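## Task

Carry tube H2 out of the green source rack RA and seat it fully in well B3 of the yellow destination rack RB; likewise carry tube H7 from RA and seat it in RB well C1. If either tube stays about one cap-height proud in its RB well, pull it back out and look directly down into that well; if a flat object is lodged in it, seat that tube in any well of the red quarantine rack QR instead. All other tubes must finish upright in their original wells, though they may be moved temporarily. Every rack must finish roughly where it began, sitting flat on the bench mat, though racks may be shifted temporarily. Nothing counts as done if it stays in place only because the robot is holding it. At the end, open the gripper, move the arm away (contact with DONE or its housing is allowed), then press DONE; the job ends when DONE goes down. Do not press DONE while any required change is still wrong, since that scores worse than never pressing it.

## Robot and tools

Robot: a single arm with six revolute joints and a two-finger gripper. Racks: RA green (source), RB yellow (destination), QR red (quarantine). Initially row A of every rack is the row closest to the arm base, and column 1 is on the left when viewed from the base. Racks are loose and can slide. A DONE button with a lamp above it ends the job; hold the press until the lamp comes on. Occasionally a loose object gets a short external shove.

Scene frame: origin on the table surface right under the arm base, +z up, +y to the left when facing along +x. The base itself may be slightly tilted relative to the table.

Tool execute_actions, argument actions: a list holding at most one item, or empty.
- Empty list: no command, just returns the current state.
- Motion: {"rows": [[...], ...], "steps": N}. rows holds 1 to 15 rows; steps is 1 to 15 (default 15), each step lasting 1/30 s. Row k is used on step k; if there are fewer rows than steps the final row repeats. Each row is seven numbers for the one arm: six absolute joint target angles in radians in the order waist, shoulder, elbow, wrist pitch, wrist yaw, wrist roll, then the gripper opening. These are joint-space targets, not Cartesian poses or offsets. Nominal ranges: waist -2.618 to 3.054, shoulder 0 to 3.142, elbow 0 to 3.142, wrist pitch -1.571 to 1.571, wrist yaw -1.571 to 1.571, wrist roll -2.094 to 2.094. The true end stops may differ by up to 0.036 rad either way. A call is rejected (nothing sent) if a target exceeds a nominal end by more than 0.036 rad and is also farther out than that joint's last reported angle. Targets beyond the real stop are clipped there, and a 'joint sent to its limit' line may appear (possibly referring to an earlier, still-running action); its absence does not prove more travel is available. Opening: -1 fully closed to +1 fully open (pad gap 0.094 m when open).
- Wait: {"steps": N} with N up to 300, no new command; it returns once N steps have elapsed since the previous result, counting your reply time.
- Optional pictures (boolean) controls whether camera images come back; by default they do.

Motion limits: each joint's sent target is capped at a lead over its measured angle (waist 0.202, shoulder 0.258, elbow 0.238, wrist pitch 0.573, wrist yaw and roll 0.522 rad per step), and all targets are scaled back if they would move the gripper more than 70 mm from where it is measured. Large moves therefore take several calls. Between calls the arm keeps heading for your last row until it nearly stops or a step is HELD; to push further you must send a new action.

Result lines: Joint positions and Joint velocities list the six joints (rad, rad/s) and then the pad gap (m, m/s). grip_measured is the measured opening on the command scale; readings may carry a constant error near 1 mm. To hold something, command about 0.03 below grip_measured for a firm grip, less of a margin for a gentler one. Finger force tops out around 50 to 62 N per pad (lower on some units, lower still on parts thinner than about 2 mm). 'joint command not followed' means the clearance check altered or blocked targets (mounting blocks and posts count as arm). HELD flags steps where your row was not, or only partly, sent. Joint torques are total drive outputs with per-unit offset, scale and noise, so treat them as rough contact hints. MOTOR HOT appears at 75 °C; at 90 °C the arm halts for 10 s, and at 100 °C motors and gripper go limp and the arm drops. Avoid holding loads longer than needed.

Tool zoom_image: camera is cam_high, cam_low or cam_wrist; region is [x0, y0, x1, y1] in pixels of that camera's last full image, origin top-left, at most 504 by 504. Image sizes: cam_high and cam_low 896x504, cam_wrist 616x616 fisheye. Calibration is supplied for the fixed cameras (cam_high looks down from above and in front, cam_low from low at the side); the wrist camera pose is unknown. Use zoom, especially a top-down view, to check whether a well has a flat blocker.

Tool finished_scene: argument scene, the current scene's number.

Suggested order: open gripper, move above the tube, descend, close, lift straight up clear of the racks, move over the target well, lower until seated, open, retreat upward. If a tube sits a cap-height high, lift it out, inspect the well from above, and go to QR if blocked. Finish by releasing, clearing the arm, and pressing DONE until its lamp lights, then call finished_scene.

Avoid: dropping tubes, knocking tubes or racks off the table (this ends the scene), tipping or dragging racks far, slamming or pressing hard into objects, and leaving anything supported only by the gripper.

Each tool is called as name(argument=value, ...), one argument or row to a line, values as JSON.

## Session

execute_actions(
  actions=[],
)

Scene clock: 0.00 s of 15600.00 s.
grip_measured=+1.000
Joint positions: [ 1.364  2.18   2.101 -0.123  0.189 -0.233  0.094]
Joint velocities: [-0.012 -0.007 -0.012 -0.037  0.037 -0.037  0.   ]
Joint torques (N m, as the arm reports them, + toward a larger angle): no reading
Motor temperatures (°C, as the motors report them): [26 28 27 27 27 28]

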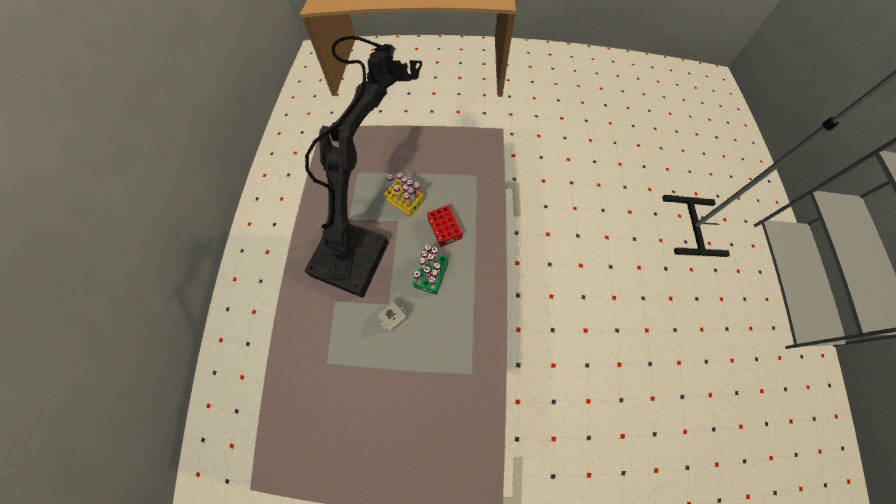

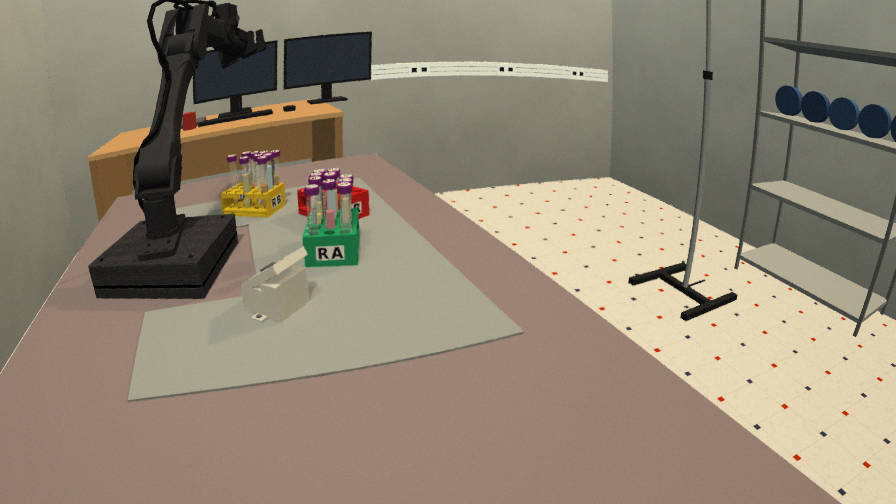

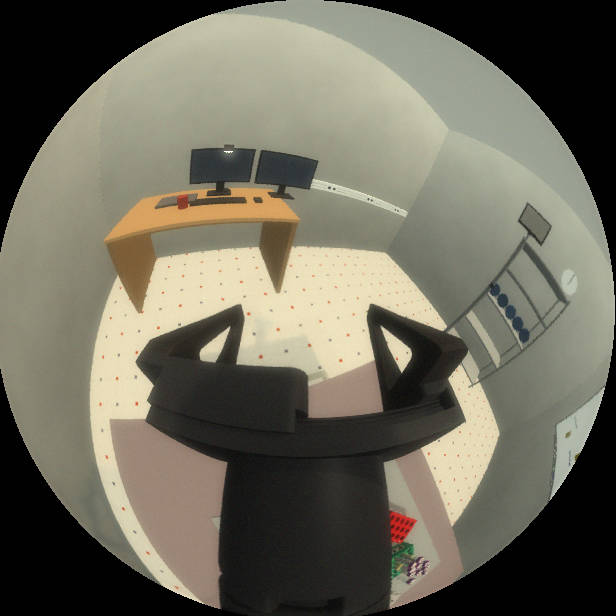

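zoom_image(
  camera="cam_high",
  region=[360, 160, 500, 340],
)

zoom_image(
  camera="cam_low",
  region=[80, 130, 400, 330],
)

zoom_image(
  camera="cam_high",
  region=[280, 20, 460, 310],
)

Region (360, 160, 500, 340) of cam_high's 896x504 image, scaled by 2.800, with more detail than that image has.

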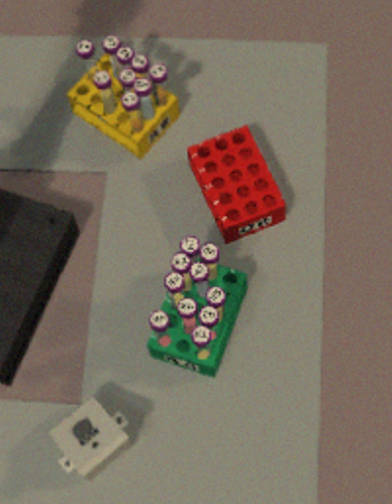

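Region (80, 130, 400, 330) of cam_low's 896x504 image, scaled by 1.575, with more detail than that image has; it fills the top 315 rows of this view, and the rest is white.

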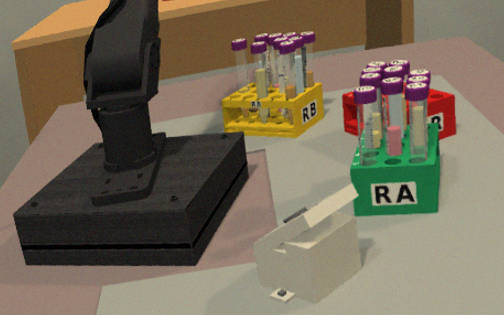

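Region (280, 20, 460, 310) of cam_high's 896x504 image, scaled by 1.738, with more detail than that image has; it fills the left 313 columns of this view, and the rest is white.

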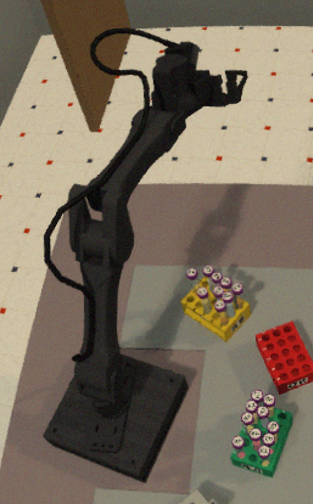

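zoom_image(
  camera="cam_high",
  region=[405, 238, 461, 300],
)

zoom_image(
  camera="cam_high",
  region=[376, 166, 432, 222],
)

zoom_image(
  camera="cam_high",
  region=[364, 290, 420, 346],
)

zoom_image(
  camera="cam_low",
  region=[210, 140, 390, 330],
)

Region (405, 238, 461, 300) of cam_high's 896x504 image, scaled by 8.129, with more detail than that image has; it fills the left 455 columns of this view, and the rest is white.

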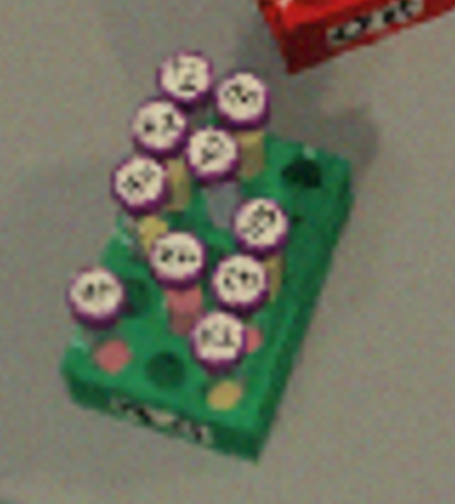

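Region (376, 166, 432, 222) of cam_high's 896x504 image, scaled by 9.000, with more detail than that image has.

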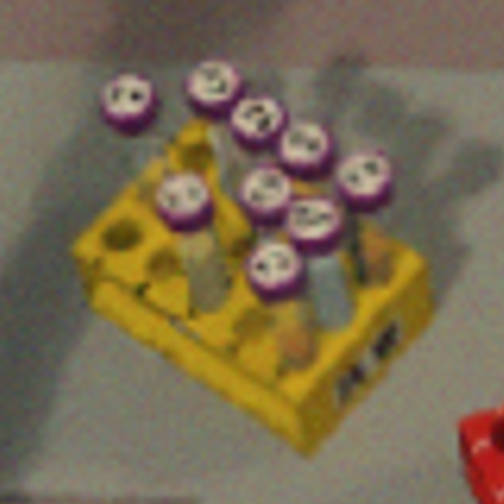

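Region (364, 290, 420, 346) of cam_high's 896x504 image, scaled by 9.000, with more detail than that image has.

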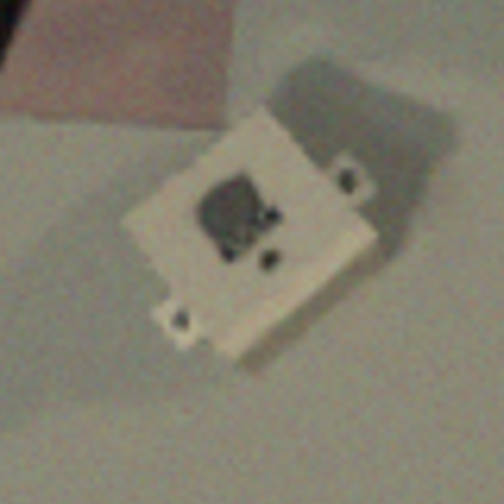

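Region (210, 140, 390, 330) of cam_low's 896x504 image, scaled by 2.653, with more detail than that image has; it fills the left 477 columns of this view, and the rest is white.

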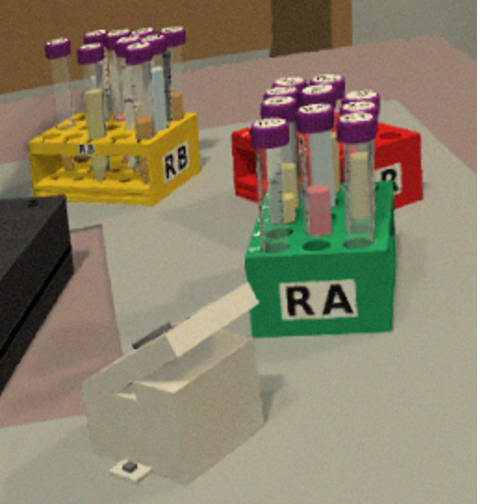

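execute_actions(
  actions=[
    {"rows":[[1.0,1.9,1.85,-0.6,0,0,1]],"steps":15},
  ],
  pictures=false,
)

execute_actions(
  actions=[
    {"rows":[[-0.22,1.6,1.55,-1.5,0,0,1]],"steps":15},
  ],
  pictures=false,
)

execute_actions(
  actions=[
    {"steps":30},
  ],
)

Scene clock: 35.30 s of 15600.00 s.
grip_measured=+1.000
Joint positions: [ 0.955  1.938  1.848 -0.573  0.039 -0.025  0.094]
Joint velocities: [ 0.149 -0.129 -0.012 -0.168 -0.095  0.11   0.   ]
Joint torques (N m, as the arm reports them, + toward a larger angle): [  3.71 -12.8    7.29   1.58  -0.23   0.05]
Motor temperatures (°C, as the motors report them): [26 43 30 33 27 28]
Steps of this call (steps 1 to 90: nothing new was sent; then 31.80 s passed at rest; steps 91 to 105: all 15 steps of this action). Readings (joint positions):
91: [1.355 2.164 2.077 -0.137 0.168 -0.216]
92: [1.343 2.130 2.029 -0.183 0.143 -0.196]
94: [1.293 2.070 1.951 -0.281 0.106 -0.161]
98: [1.136 2.000 1.875 -0.427 0.058 -0.101]
105: the state above

Scene clock: 35.80 s of 15600.00 s.
grip_measured=+1.000
Joint positions: [ 0.469  1.673  1.558 -1.27   0.003 -0.018  0.094]
Joint velocities: [-1.585 -0.232 -0.12  -1.223  0.007  0.007  0.   ]
Joint torques (N m, as the arm reports them, + toward a larger angle): [ -1.24 -10.5    6.16   0.69   0.08   0.09]
Motor temperatures (°C, as the motors report them): [26 43 30 32 27 28]
Steps of this call (steps 1 to 15: all 15 steps of this action). Readings (joint positions):
1: [0.951 1.924 1.832 -0.585 0.031 -0.024]
2: [0.944 1.898 1.798 -0.619 0.021 -0.024]
4: [0.904 1.843 1.726 -0.711 0.013 -0.024]
8: [0.779 1.756 1.624 -0.921 0.010 -0.023]
15: the state above

Scene clock: 36.80 s of 15600.00 s.
grip_measured=+1.000
Joint positions: [-0.225  1.632  1.554 -1.492  0.005 -0.004  0.094]
Joint velocities: [-0.007  0.022  0.012 -0.022  0.007 -0.007  0.   ]
Joint torques (N m, as the arm reports them, + toward a larger angle): [ 0.34 -8.98  5.54  0.38 -0.03  0.04]
Motor temperatures (°C, as the motors report them): [26 43 30 32 27 28]
Steps of this call (steps 1 to 30: the robot went on to your last target). Readings (joint positions):
1: [0.409 1.665 1.556 -1.307 0.002 -0.017]
2: [0.344 1.658 1.554 -1.340 0.000 -0.016]
4: [0.201 1.647 1.554 -1.390 -0.001 -0.014]
8: [-0.102 1.640 1.554 -1.436 0.000 -0.011]
30: the state above

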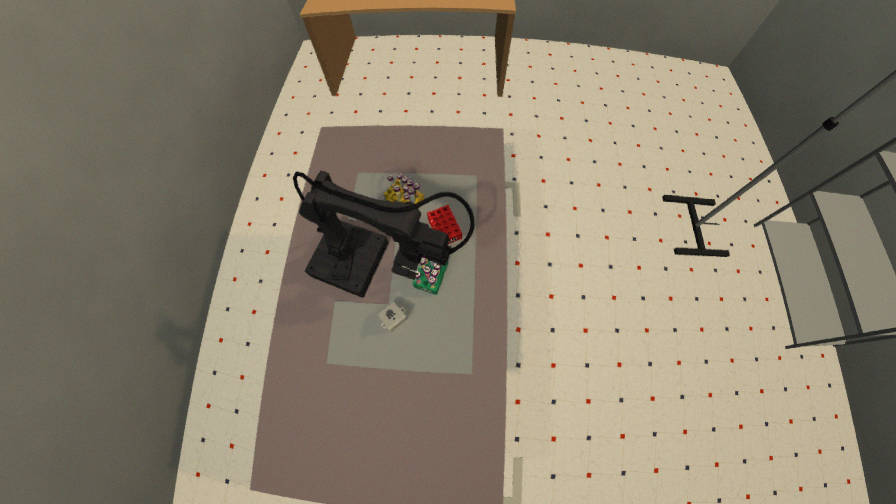

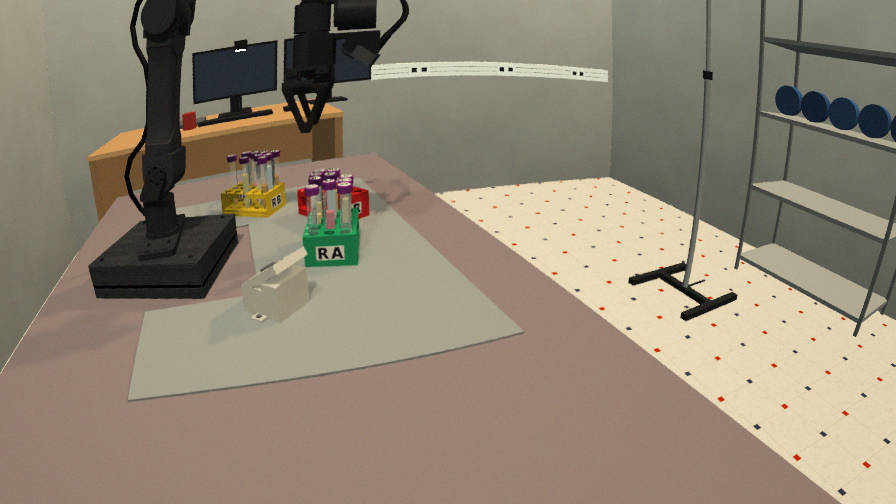

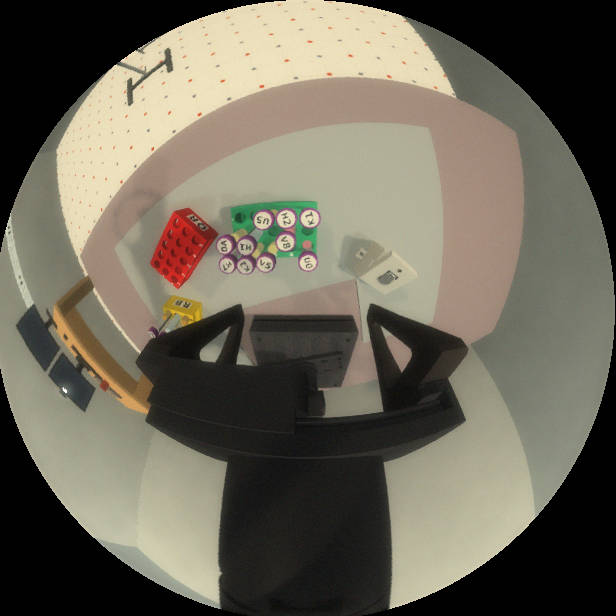

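zoom_image(
  camera="cam_wrist",
  region=[200, 180, 340, 290],
)

zoom_image(
  camera="cam_low",
  region=[120, 0, 420, 270],
)

Region (200, 180, 340, 290) of cam_wrist's 616x616 image, scaled by 3.600, with more detail than that image has; it fills the top 396 rows of this view, and the rest is white.

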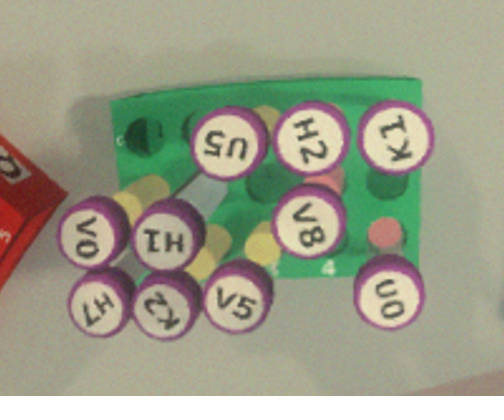

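Region (120, 0, 420, 270) of cam_low's 896x504 image, scaled by 1.680, with more detail than that image has; it fills the top 454 rows of this view, and the rest is white.

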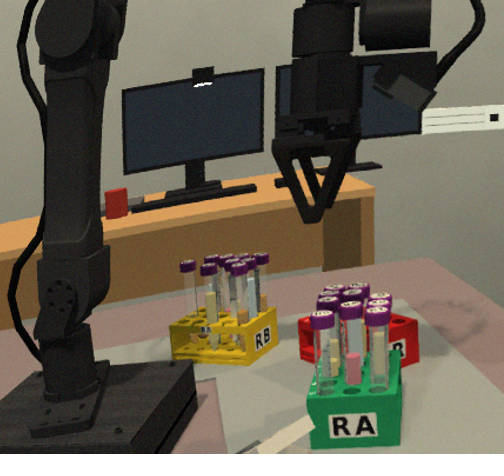

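execute_actions(
  actions=[
    {"rows":[[0.10,1.59,1.293,-1.25,0,1.1,-0.3]],"steps":15},
  ],
  pictures=false,
)

execute_actions(
  actions=[
    {"steps":25},
  ],
)

Scene clock: 56.13 s of 15600.00 s.
grip_measured=-0.298
Joint positions: [ 0.106  1.619  1.278 -1.276 -0.014  1.018  0.033]
Joint velocities: [ 0.007 -0.007  0.002  0.022 -0.081  0.462  0.   ]
Joint torques (N m, as the arm reports them, + toward a larger angle): [-0.7  -8.59  7.11  0.49  0.18  0.08]
Motor temperatures (°C, as the motors report them): [26 38 29 29 27 28]
Steps of this call (steps 1 to 15: the robot went on to your last target; steps 16 to 90: nothing new was sent; then 15.83 s passed at rest; steps 91 to 105: all 15 steps of this action). Readings (joint positions):
91: [-0.203 1.621 1.518 -1.452 0.016 0.071]
92: [-0.158 1.602 1.454 -1.398 0.024 0.164]
94: [-0.024 1.600 1.347 -1.349 0.019 0.360]
98: [0.122 1.622 1.278 -1.310 -0.016 0.739]
105: the state above

Scene clock: 56.97 s of 15600.00 s.
grip_measured=-0.299
Joint positions: [ 0.106  1.619  1.278 -1.267 -0.014  1.091  0.033]
Joint velocities: [-0.007 -0.027 -0.012 -0.037  0.022 -0.022  0.   ]
Joint torques (N m, as the arm reports them, + toward a larger angle): [-0.71 -8.63  7.05  0.51  0.17  0.08]
Motor temperatures (°C, as the motors report them): [26 38 29 29 27 28]
Steps of this call (steps 1 to 25: the robot went on to your last target). Readings (joint positions):
1: [0.106 1.619 1.278 -1.274 -0.014 1.033]
2: [0.106 1.619 1.278 -1.273 -0.014 1.045]
4: [0.106 1.619 1.278 -1.271 -0.014 1.061]
8: [0.106 1.619 1.278 -1.268 -0.014 1.079]
25: the state above

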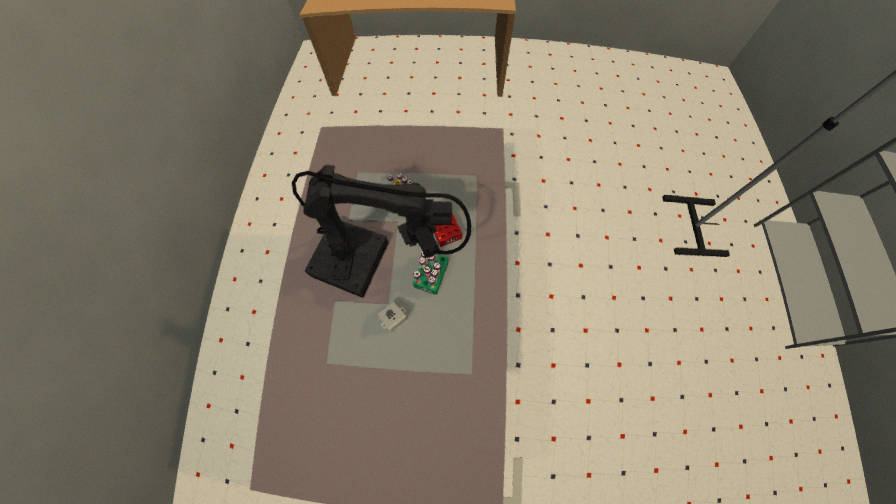

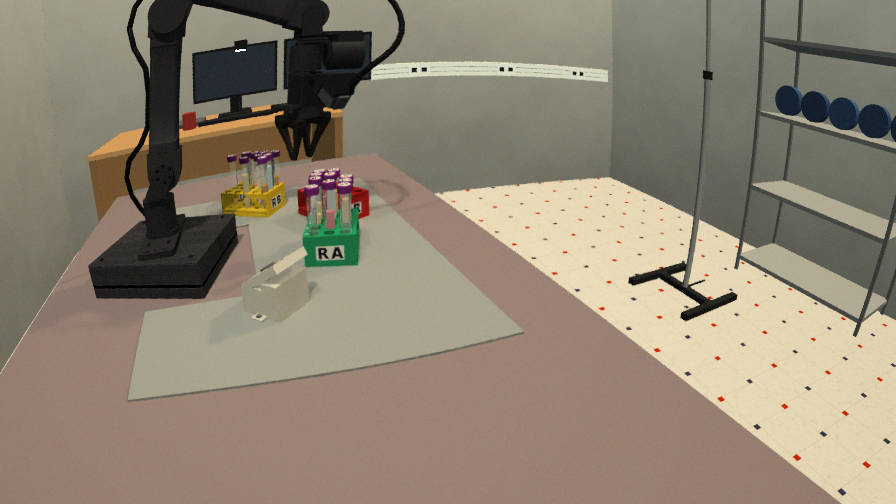

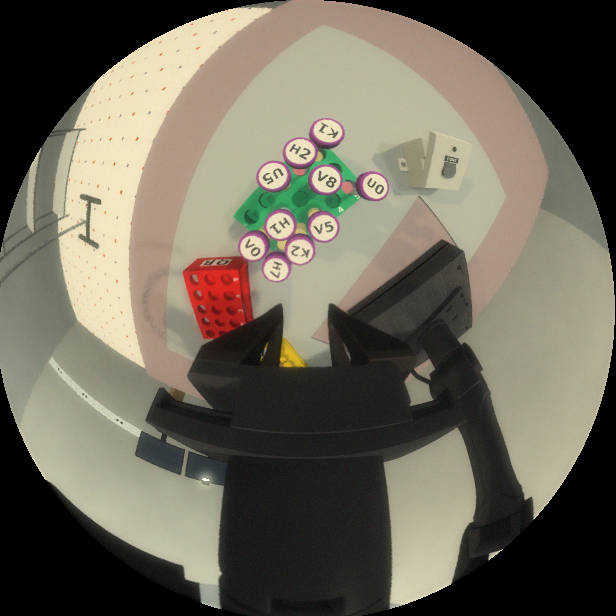

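execute_actions(
  actions=[
    {"rows":[[0.096,1.61,1.298,-1.23,0,1.1,-0.3],[0.093,1.63,1.303,-1.21,0,1.1,-0.3],[0.09,1.65,1.308,-1.185,0,1.1,-0.3],[0.085,1.672,1.313,-1.16,0,1.1,-0.3]],"steps":15},
  ],
)

zoom_image(
  camera="cam_low",
  region=[230, 30, 410, 270],
)

Scene clock: 65.60 s of 15600.00 s.
grip_measured=-0.299
Joint positions: [ 0.092  1.681  1.283 -1.181 -0.014  1.091  0.033]
Joint velocities: [ 0.017  0.002  0.002  0.037  0.066 -0.081  0.   ]
Joint torques (N m, as the arm reports them, + toward a larger angle): [-0.77 -7.66  8.36  0.55  0.18  0.09]
Motor temperatures (°C, as the motors report them): [26 37 30 29 27 28]
Steps of this call (steps 1 to 15: the robot went on to your last target; steps 16 to 90: nothing new was sent; then 5.13 s passed at rest; steps 91 to 105: all 15 steps of this action). Readings (joint positions):
91: [0.106 1.619 1.278 -1.265 -0.014 1.091]
92: [0.106 1.619 1.278 -1.261 -0.014 1.091]
94: [0.101 1.629 1.280 -1.243 -0.014 1.091]
98: [0.092 1.673 1.283 -1.199 -0.014 1.091]
105: the state above

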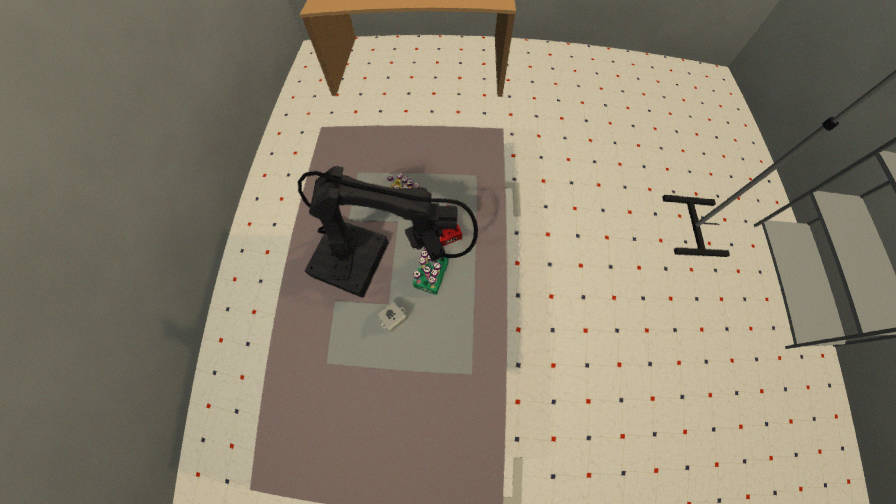

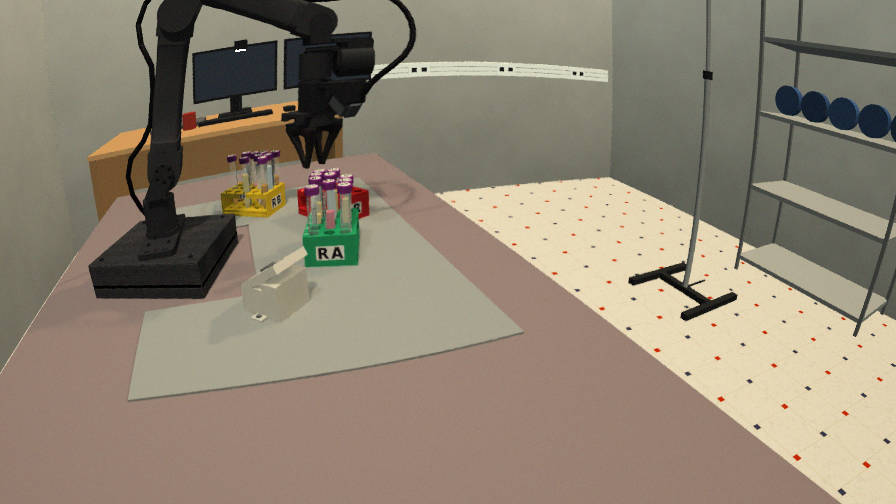

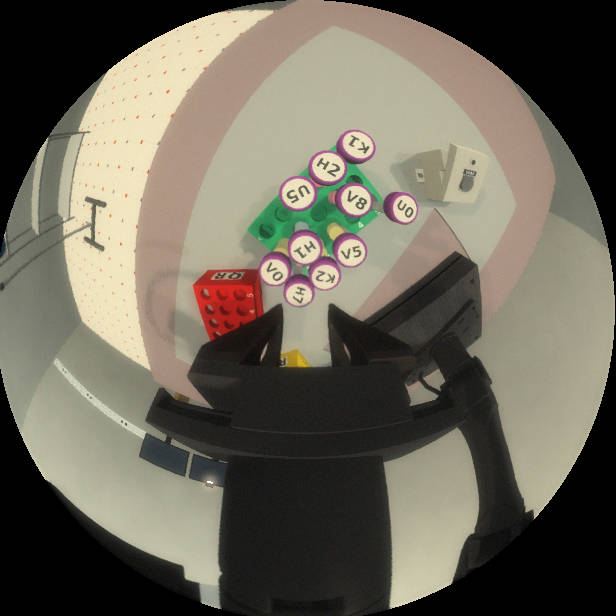

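Region (230, 30, 410, 270) of cam_low's 896x504 image, scaled by 2.100, with more detail than that image has; it fills the left 378 columns of this view, and the rest is white.

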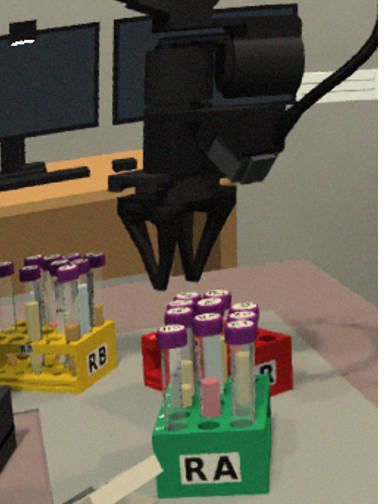

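execute_actions(
  actions=[
    {"rows":[[0.085,1.68,1.295,-1.14,0,1.1,-0.3],[0.085,1.688,1.28,-1.12,0,1.1,-0.3],[0.085,1.697,1.26,-1.09,0,1.1,-0.3]],"steps":15},
  ],
)

zoom_image(
  camera="cam_wrist",
  region=[230, 220, 390, 380],
)

zoom_image(
  camera="cam_low",
  region=[270, 120, 380, 230],
)

Scene clock: 71.67 s of 15600.00 s.
grip_measured=-0.299
Joint positions: [ 0.092  1.7    1.262 -1.111 -0.014  1.092  0.033]
Joint velocities: [ 0.002  0.002 -0.017  0.007 -0.022  0.037 -0.   ]
Joint torques (N m, as the arm reports them, + toward a larger angle): [-0.8  -7.3   5.66  0.6   0.17  0.08]
Motor temperatures (°C, as the motors report them): [26 37 30 29 27 28]
Steps of this call (steps 1 to 15: the robot went on to your last target; steps 16 to 90: nothing new was sent; then 2.57 s passed at rest; steps 91 to 105: all 15 steps of this action). Readings (joint positions):
91: [0.092 1.681 1.283 -1.176 -0.014 1.091]
92: [0.092 1.681 1.283 -1.172 -0.014 1.092]
94: [0.092 1.683 1.277 -1.148 -0.014 1.092]
98: [0.092 1.697 1.265 -1.123 -0.014 1.092]
105: the state above

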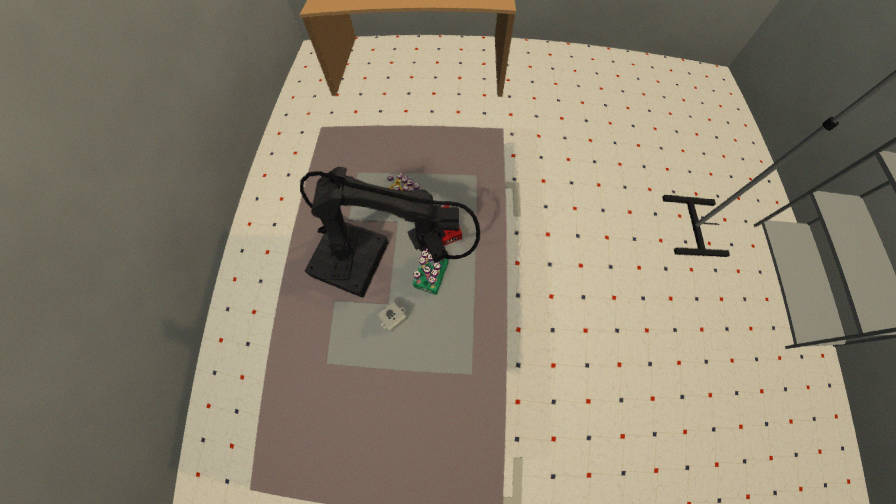

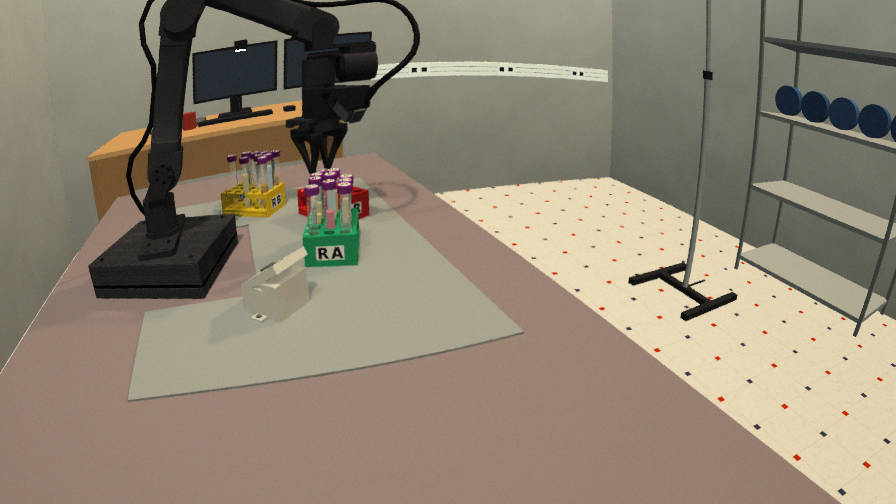

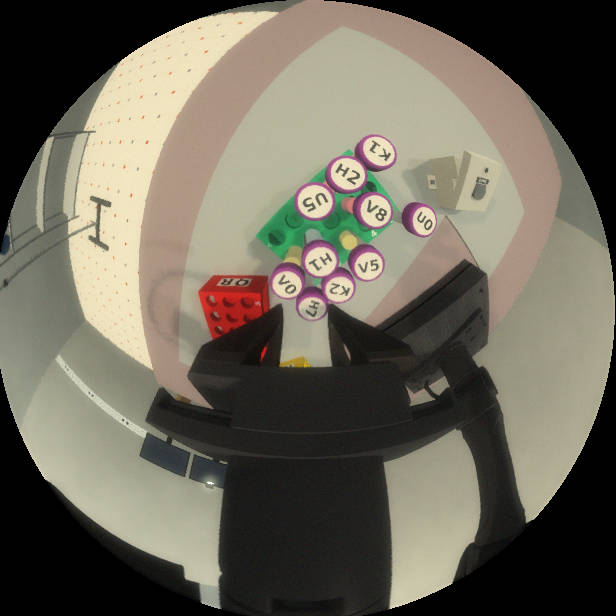

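Region (230, 220, 390, 380) of cam_wrist's 616x616 image, scaled by 3.150, with more detail than that image has.

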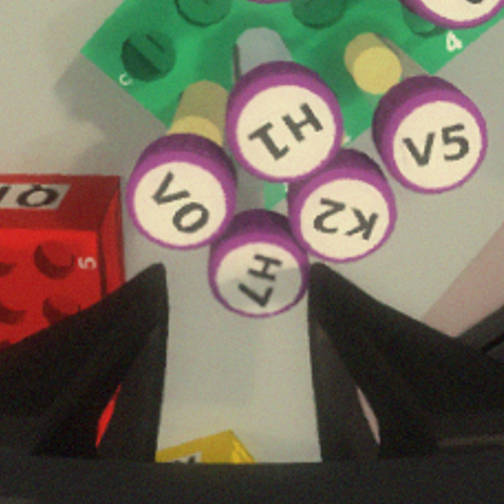

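Region (270, 120, 380, 230) of cam_low's 896x504 image, scaled by 4.582, with more detail than that image has.

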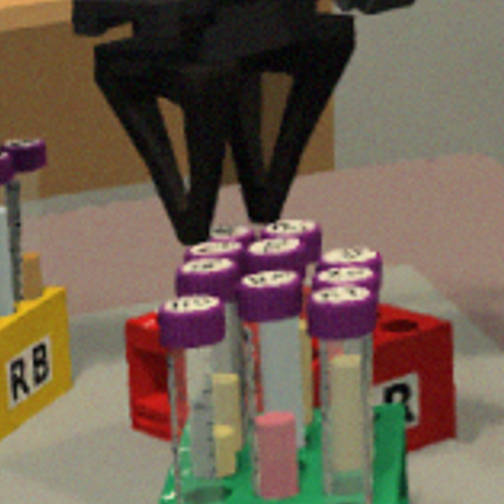

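execute_actions(
  actions=[
    {"rows":[[0.074,1.70,1.25,-1.10,0,1.1,-0.3],[0.074,1.70,1.24,-1.10,0,1.1,-0.3],[0.074,1.70,1.24,-1.10,0,1.1,-0.3],[0.074,1.70,1.24,-1.10,0,1.1,-0.3],[0.074,1.705,1.23,-1.08,0,1.1,-0.3],[0.074,1.71,1.22,-1.065,0,1.1,-0.3],[0.074,1.714,1.211,-1.048,0,1.1,-0.3]],"steps":15},
  ],
)

zoom_image(
  camera="cam_low",
  region=[270, 120, 380, 230],
)

Scene clock: 79.63 s of 15600.00 s.
grip_measured=-0.299
Joint positions: [ 0.081  1.718  1.213 -1.077 -0.014  1.092  0.033]
Joint velocities: [-0.007 -0.012 -0.022  0.066  0.066 -0.051 -0.001]
Joint torques (N m, as the arm reports them, + toward a larger angle): [-0.81 -7.37  5.54  0.62  0.2   0.09]
Motor temperatures (°C, as the motors report them): [26 36 30 29 27 28]
Steps of this call (steps 1 to 15: the robot went on to your last target; steps 16 to 90: nothing new was sent; then 4.47 s passed at rest; steps 91 to 105: all 15 steps of this action). Readings (joint positions):
91: [0.091 1.700 1.262 -1.109 -0.014 1.092]
92: [0.089 1.700 1.260 -1.107 -0.014 1.092]
94: [0.084 1.700 1.252 -1.107 -0.014 1.092]
98: [0.081 1.704 1.225 -1.091 -0.014 1.092]
105: the state above

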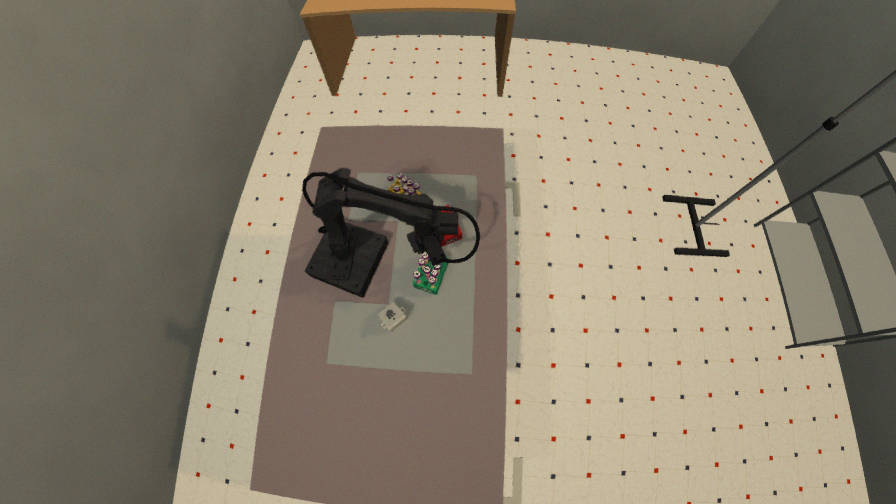

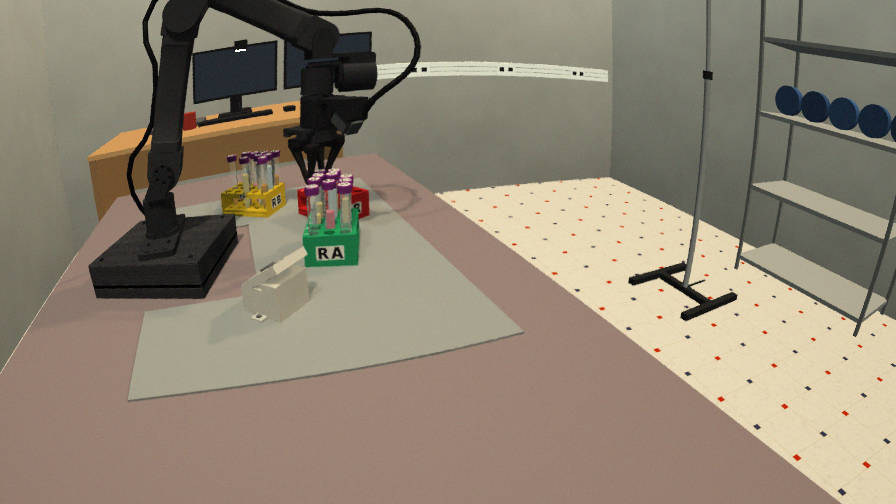

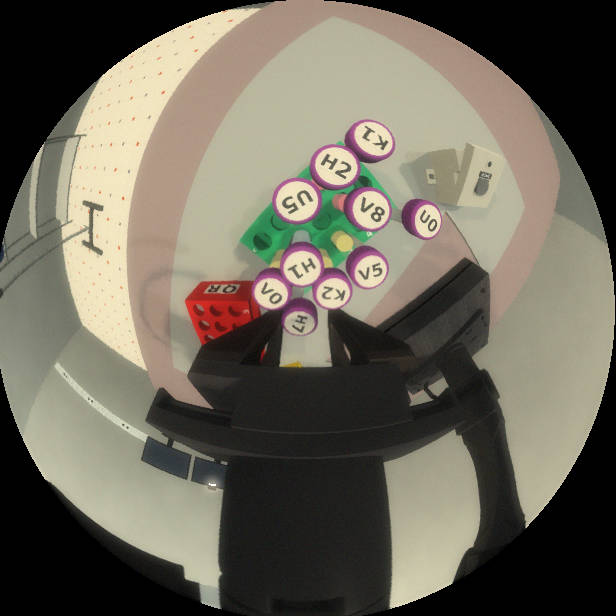

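Region (270, 120, 380, 230) of cam_low's 896x504 image, scaled by 4.582, with more detail than that image has.

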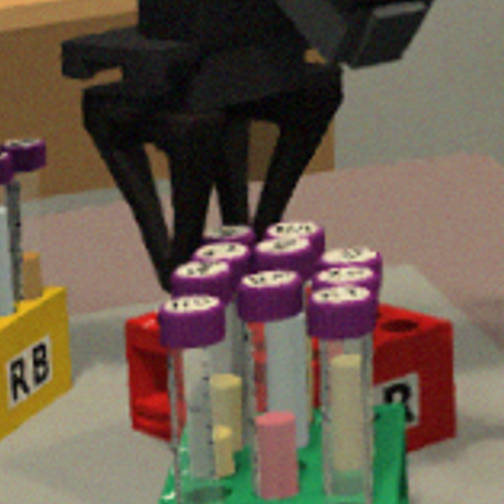

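execute_actions(
  actions=[
    {"rows":[[0.074,1.714,1.211,-1.045,0,1.1,-0.4],[0.074,1.714,1.211,-1.045,0,1.1,-0.45],[0.074,1.714,1.211,-1.045,0,1.1,-0.5],[0.074,1.714,1.211,-1.045,0,1.1,-0.54],[0.074,1.714,1.211,-1.045,0,1.1,-0.58],[0.074,1.714,1.211,-1.045,0,1.1,-0.61]],"steps":12},
  ],
)

zoom_image(
  camera="cam_wrist",
  region=[230, 220, 390, 380],
)

Scene clock: 82.63 s of 15600.00 s.
grip_measured=-0.563
Joint positions: [ 0.081  1.718  1.213 -1.072 -0.017  1.092  0.021]
Joint velocities: [ 0.002 -0.002 -0.022  0.022 -0.095  0.037 -0.001]
Joint torques (N m, as the arm reports them, + toward a larger angle): [-0.78 -7.43  5.5   0.64  0.2   0.1 ]
Motor temperatures (°C, as the motors report them): [26 36 30 29 27 28]
Steps of this call (steps 1 to 15: the robot went on to your last target; steps 16 to 78: nothing new was sent; steps 79 to 90: all 12 steps of this action). Readings (joint positions):
79: [0.081 1.718 1.213 -1.075 -0.016 1.092]
80: [0.081 1.718 1.213 -1.074 -0.016 1.092]
82: [0.081 1.718 1.213 -1.073 -0.017 1.092]
86: [0.081 1.718 1.213 -1.072 -0.017 1.092]
90: the state above

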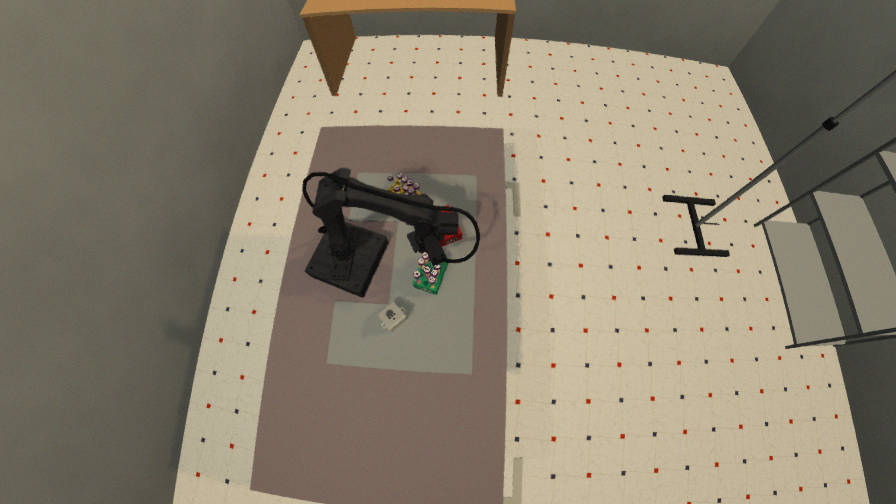

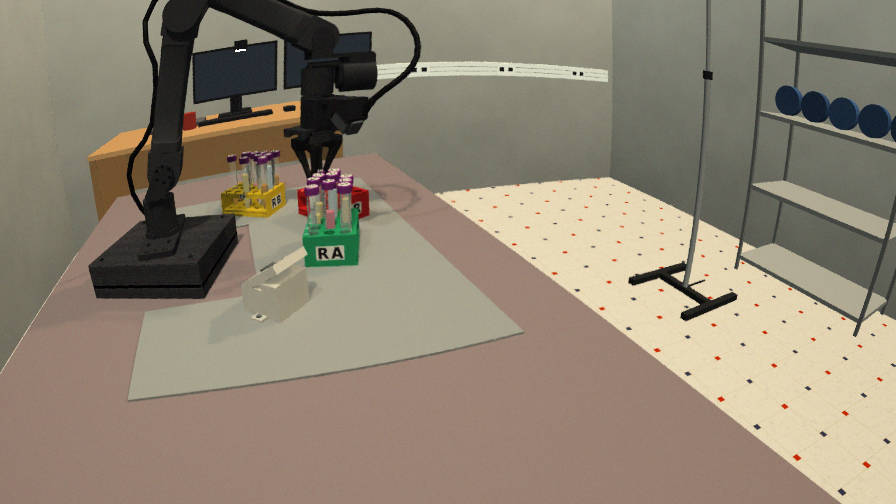

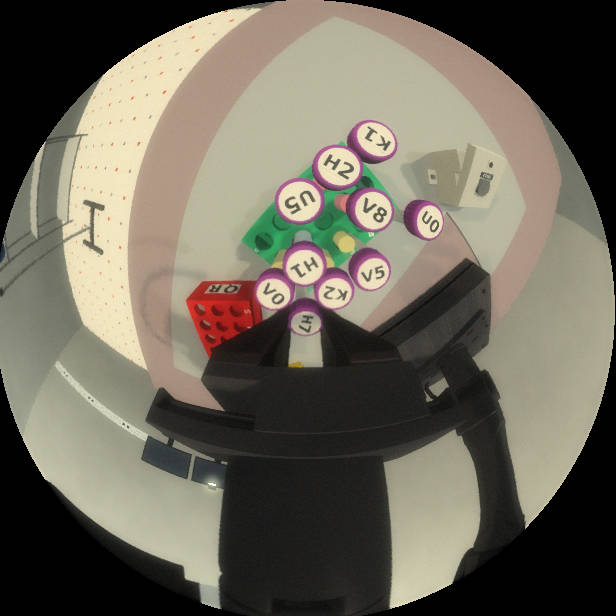

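Region (230, 220, 390, 380) of cam_wrist's 616x616 image, scaled by 3.150, with more detail than that image has.

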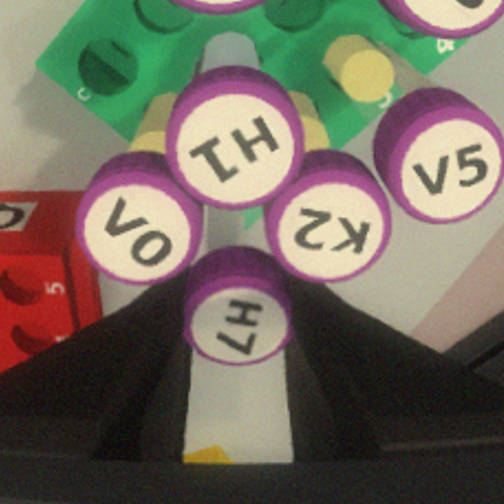

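execute_actions(
  actions=[
    {"rows":[[0.074,1.70,1.245,-1.07,0,1.1,-0.6],[0.074,1.69,1.265,-1.095,0,1.1,-0.6],[0.074,1.685,1.285,-1.12,0,1.1,-0.6],[0.074,1.68,1.305,-1.15,0,1.1,-0.6],[0.074,1.672,1.325,-1.18,0,1.1,-0.6],[0.074,1.668,1.345,-1.205,0,1.1,-0.6],[0.074,1.664,1.37,-1.235,0,1.1,-0.6],[0.074,1.66,1.395,-1.26,0,1.1,-0.6],[0.074,1.66,1.42,-1.285,0,1.1,-0.6],[0.074,1.66,1.445,-1.31,0,1.1,-0.6]],"steps":15},
  ],
)

Scene clock: 98.10 s of 15600.00 s.
grip_measured=-0.563
Joint positions: [ 0.081  1.68   1.419 -1.276 -0.014  1.092  0.021]
Joint velocities: [ 0.007 -0.032 -0.002 -0.168 -0.037  0.037 -0.   ]
Joint torques (N m, as the arm reports them, + toward a larger angle): [-0.81 -8.42  8.2   0.48  0.2   0.09]
Motor temperatures (°C, as the motors report them): [26 36 30 28 27 28]
Steps of this call (steps 1 to 15: the robot went on to your last target; steps 16 to 90: nothing new was sent; then 11.97 s passed at rest; steps 91 to 105: all 15 steps of this action). Readings (joint positions):
91: [0.081 1.718 1.213 -1.072 -0.017 1.092]
92: [0.081 1.718 1.216 -1.075 -0.017 1.092]
94: [0.081 1.718 1.235 -1.095 -0.017 1.092]
98: [0.081 1.712 1.314 -1.180 -0.015 1.092]
105: the state above

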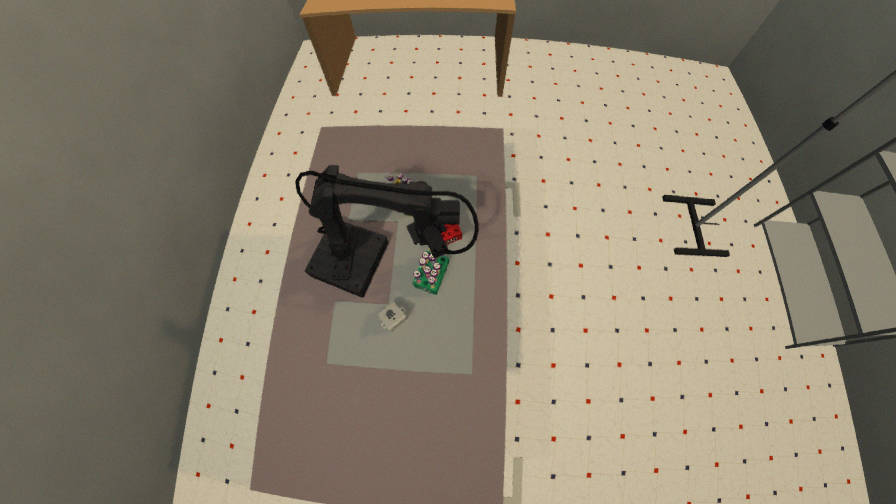

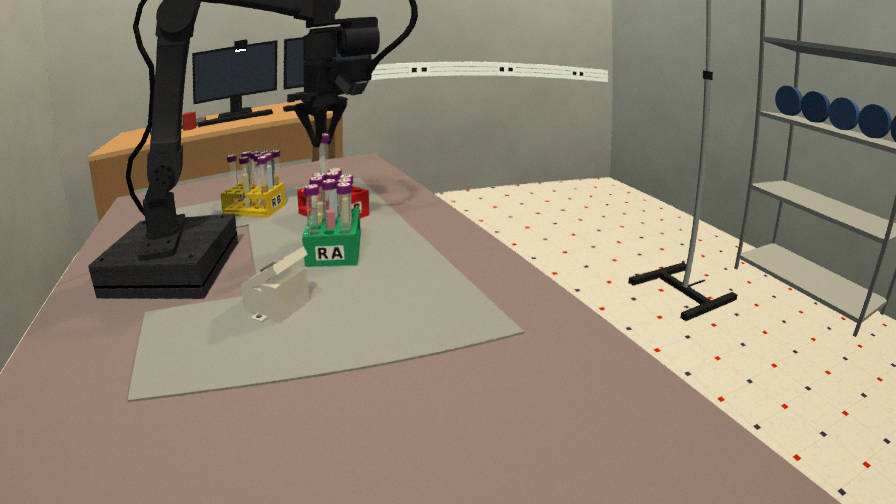

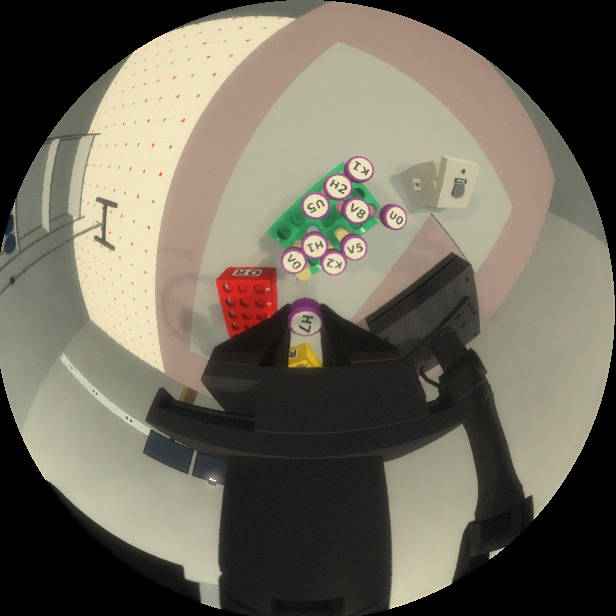

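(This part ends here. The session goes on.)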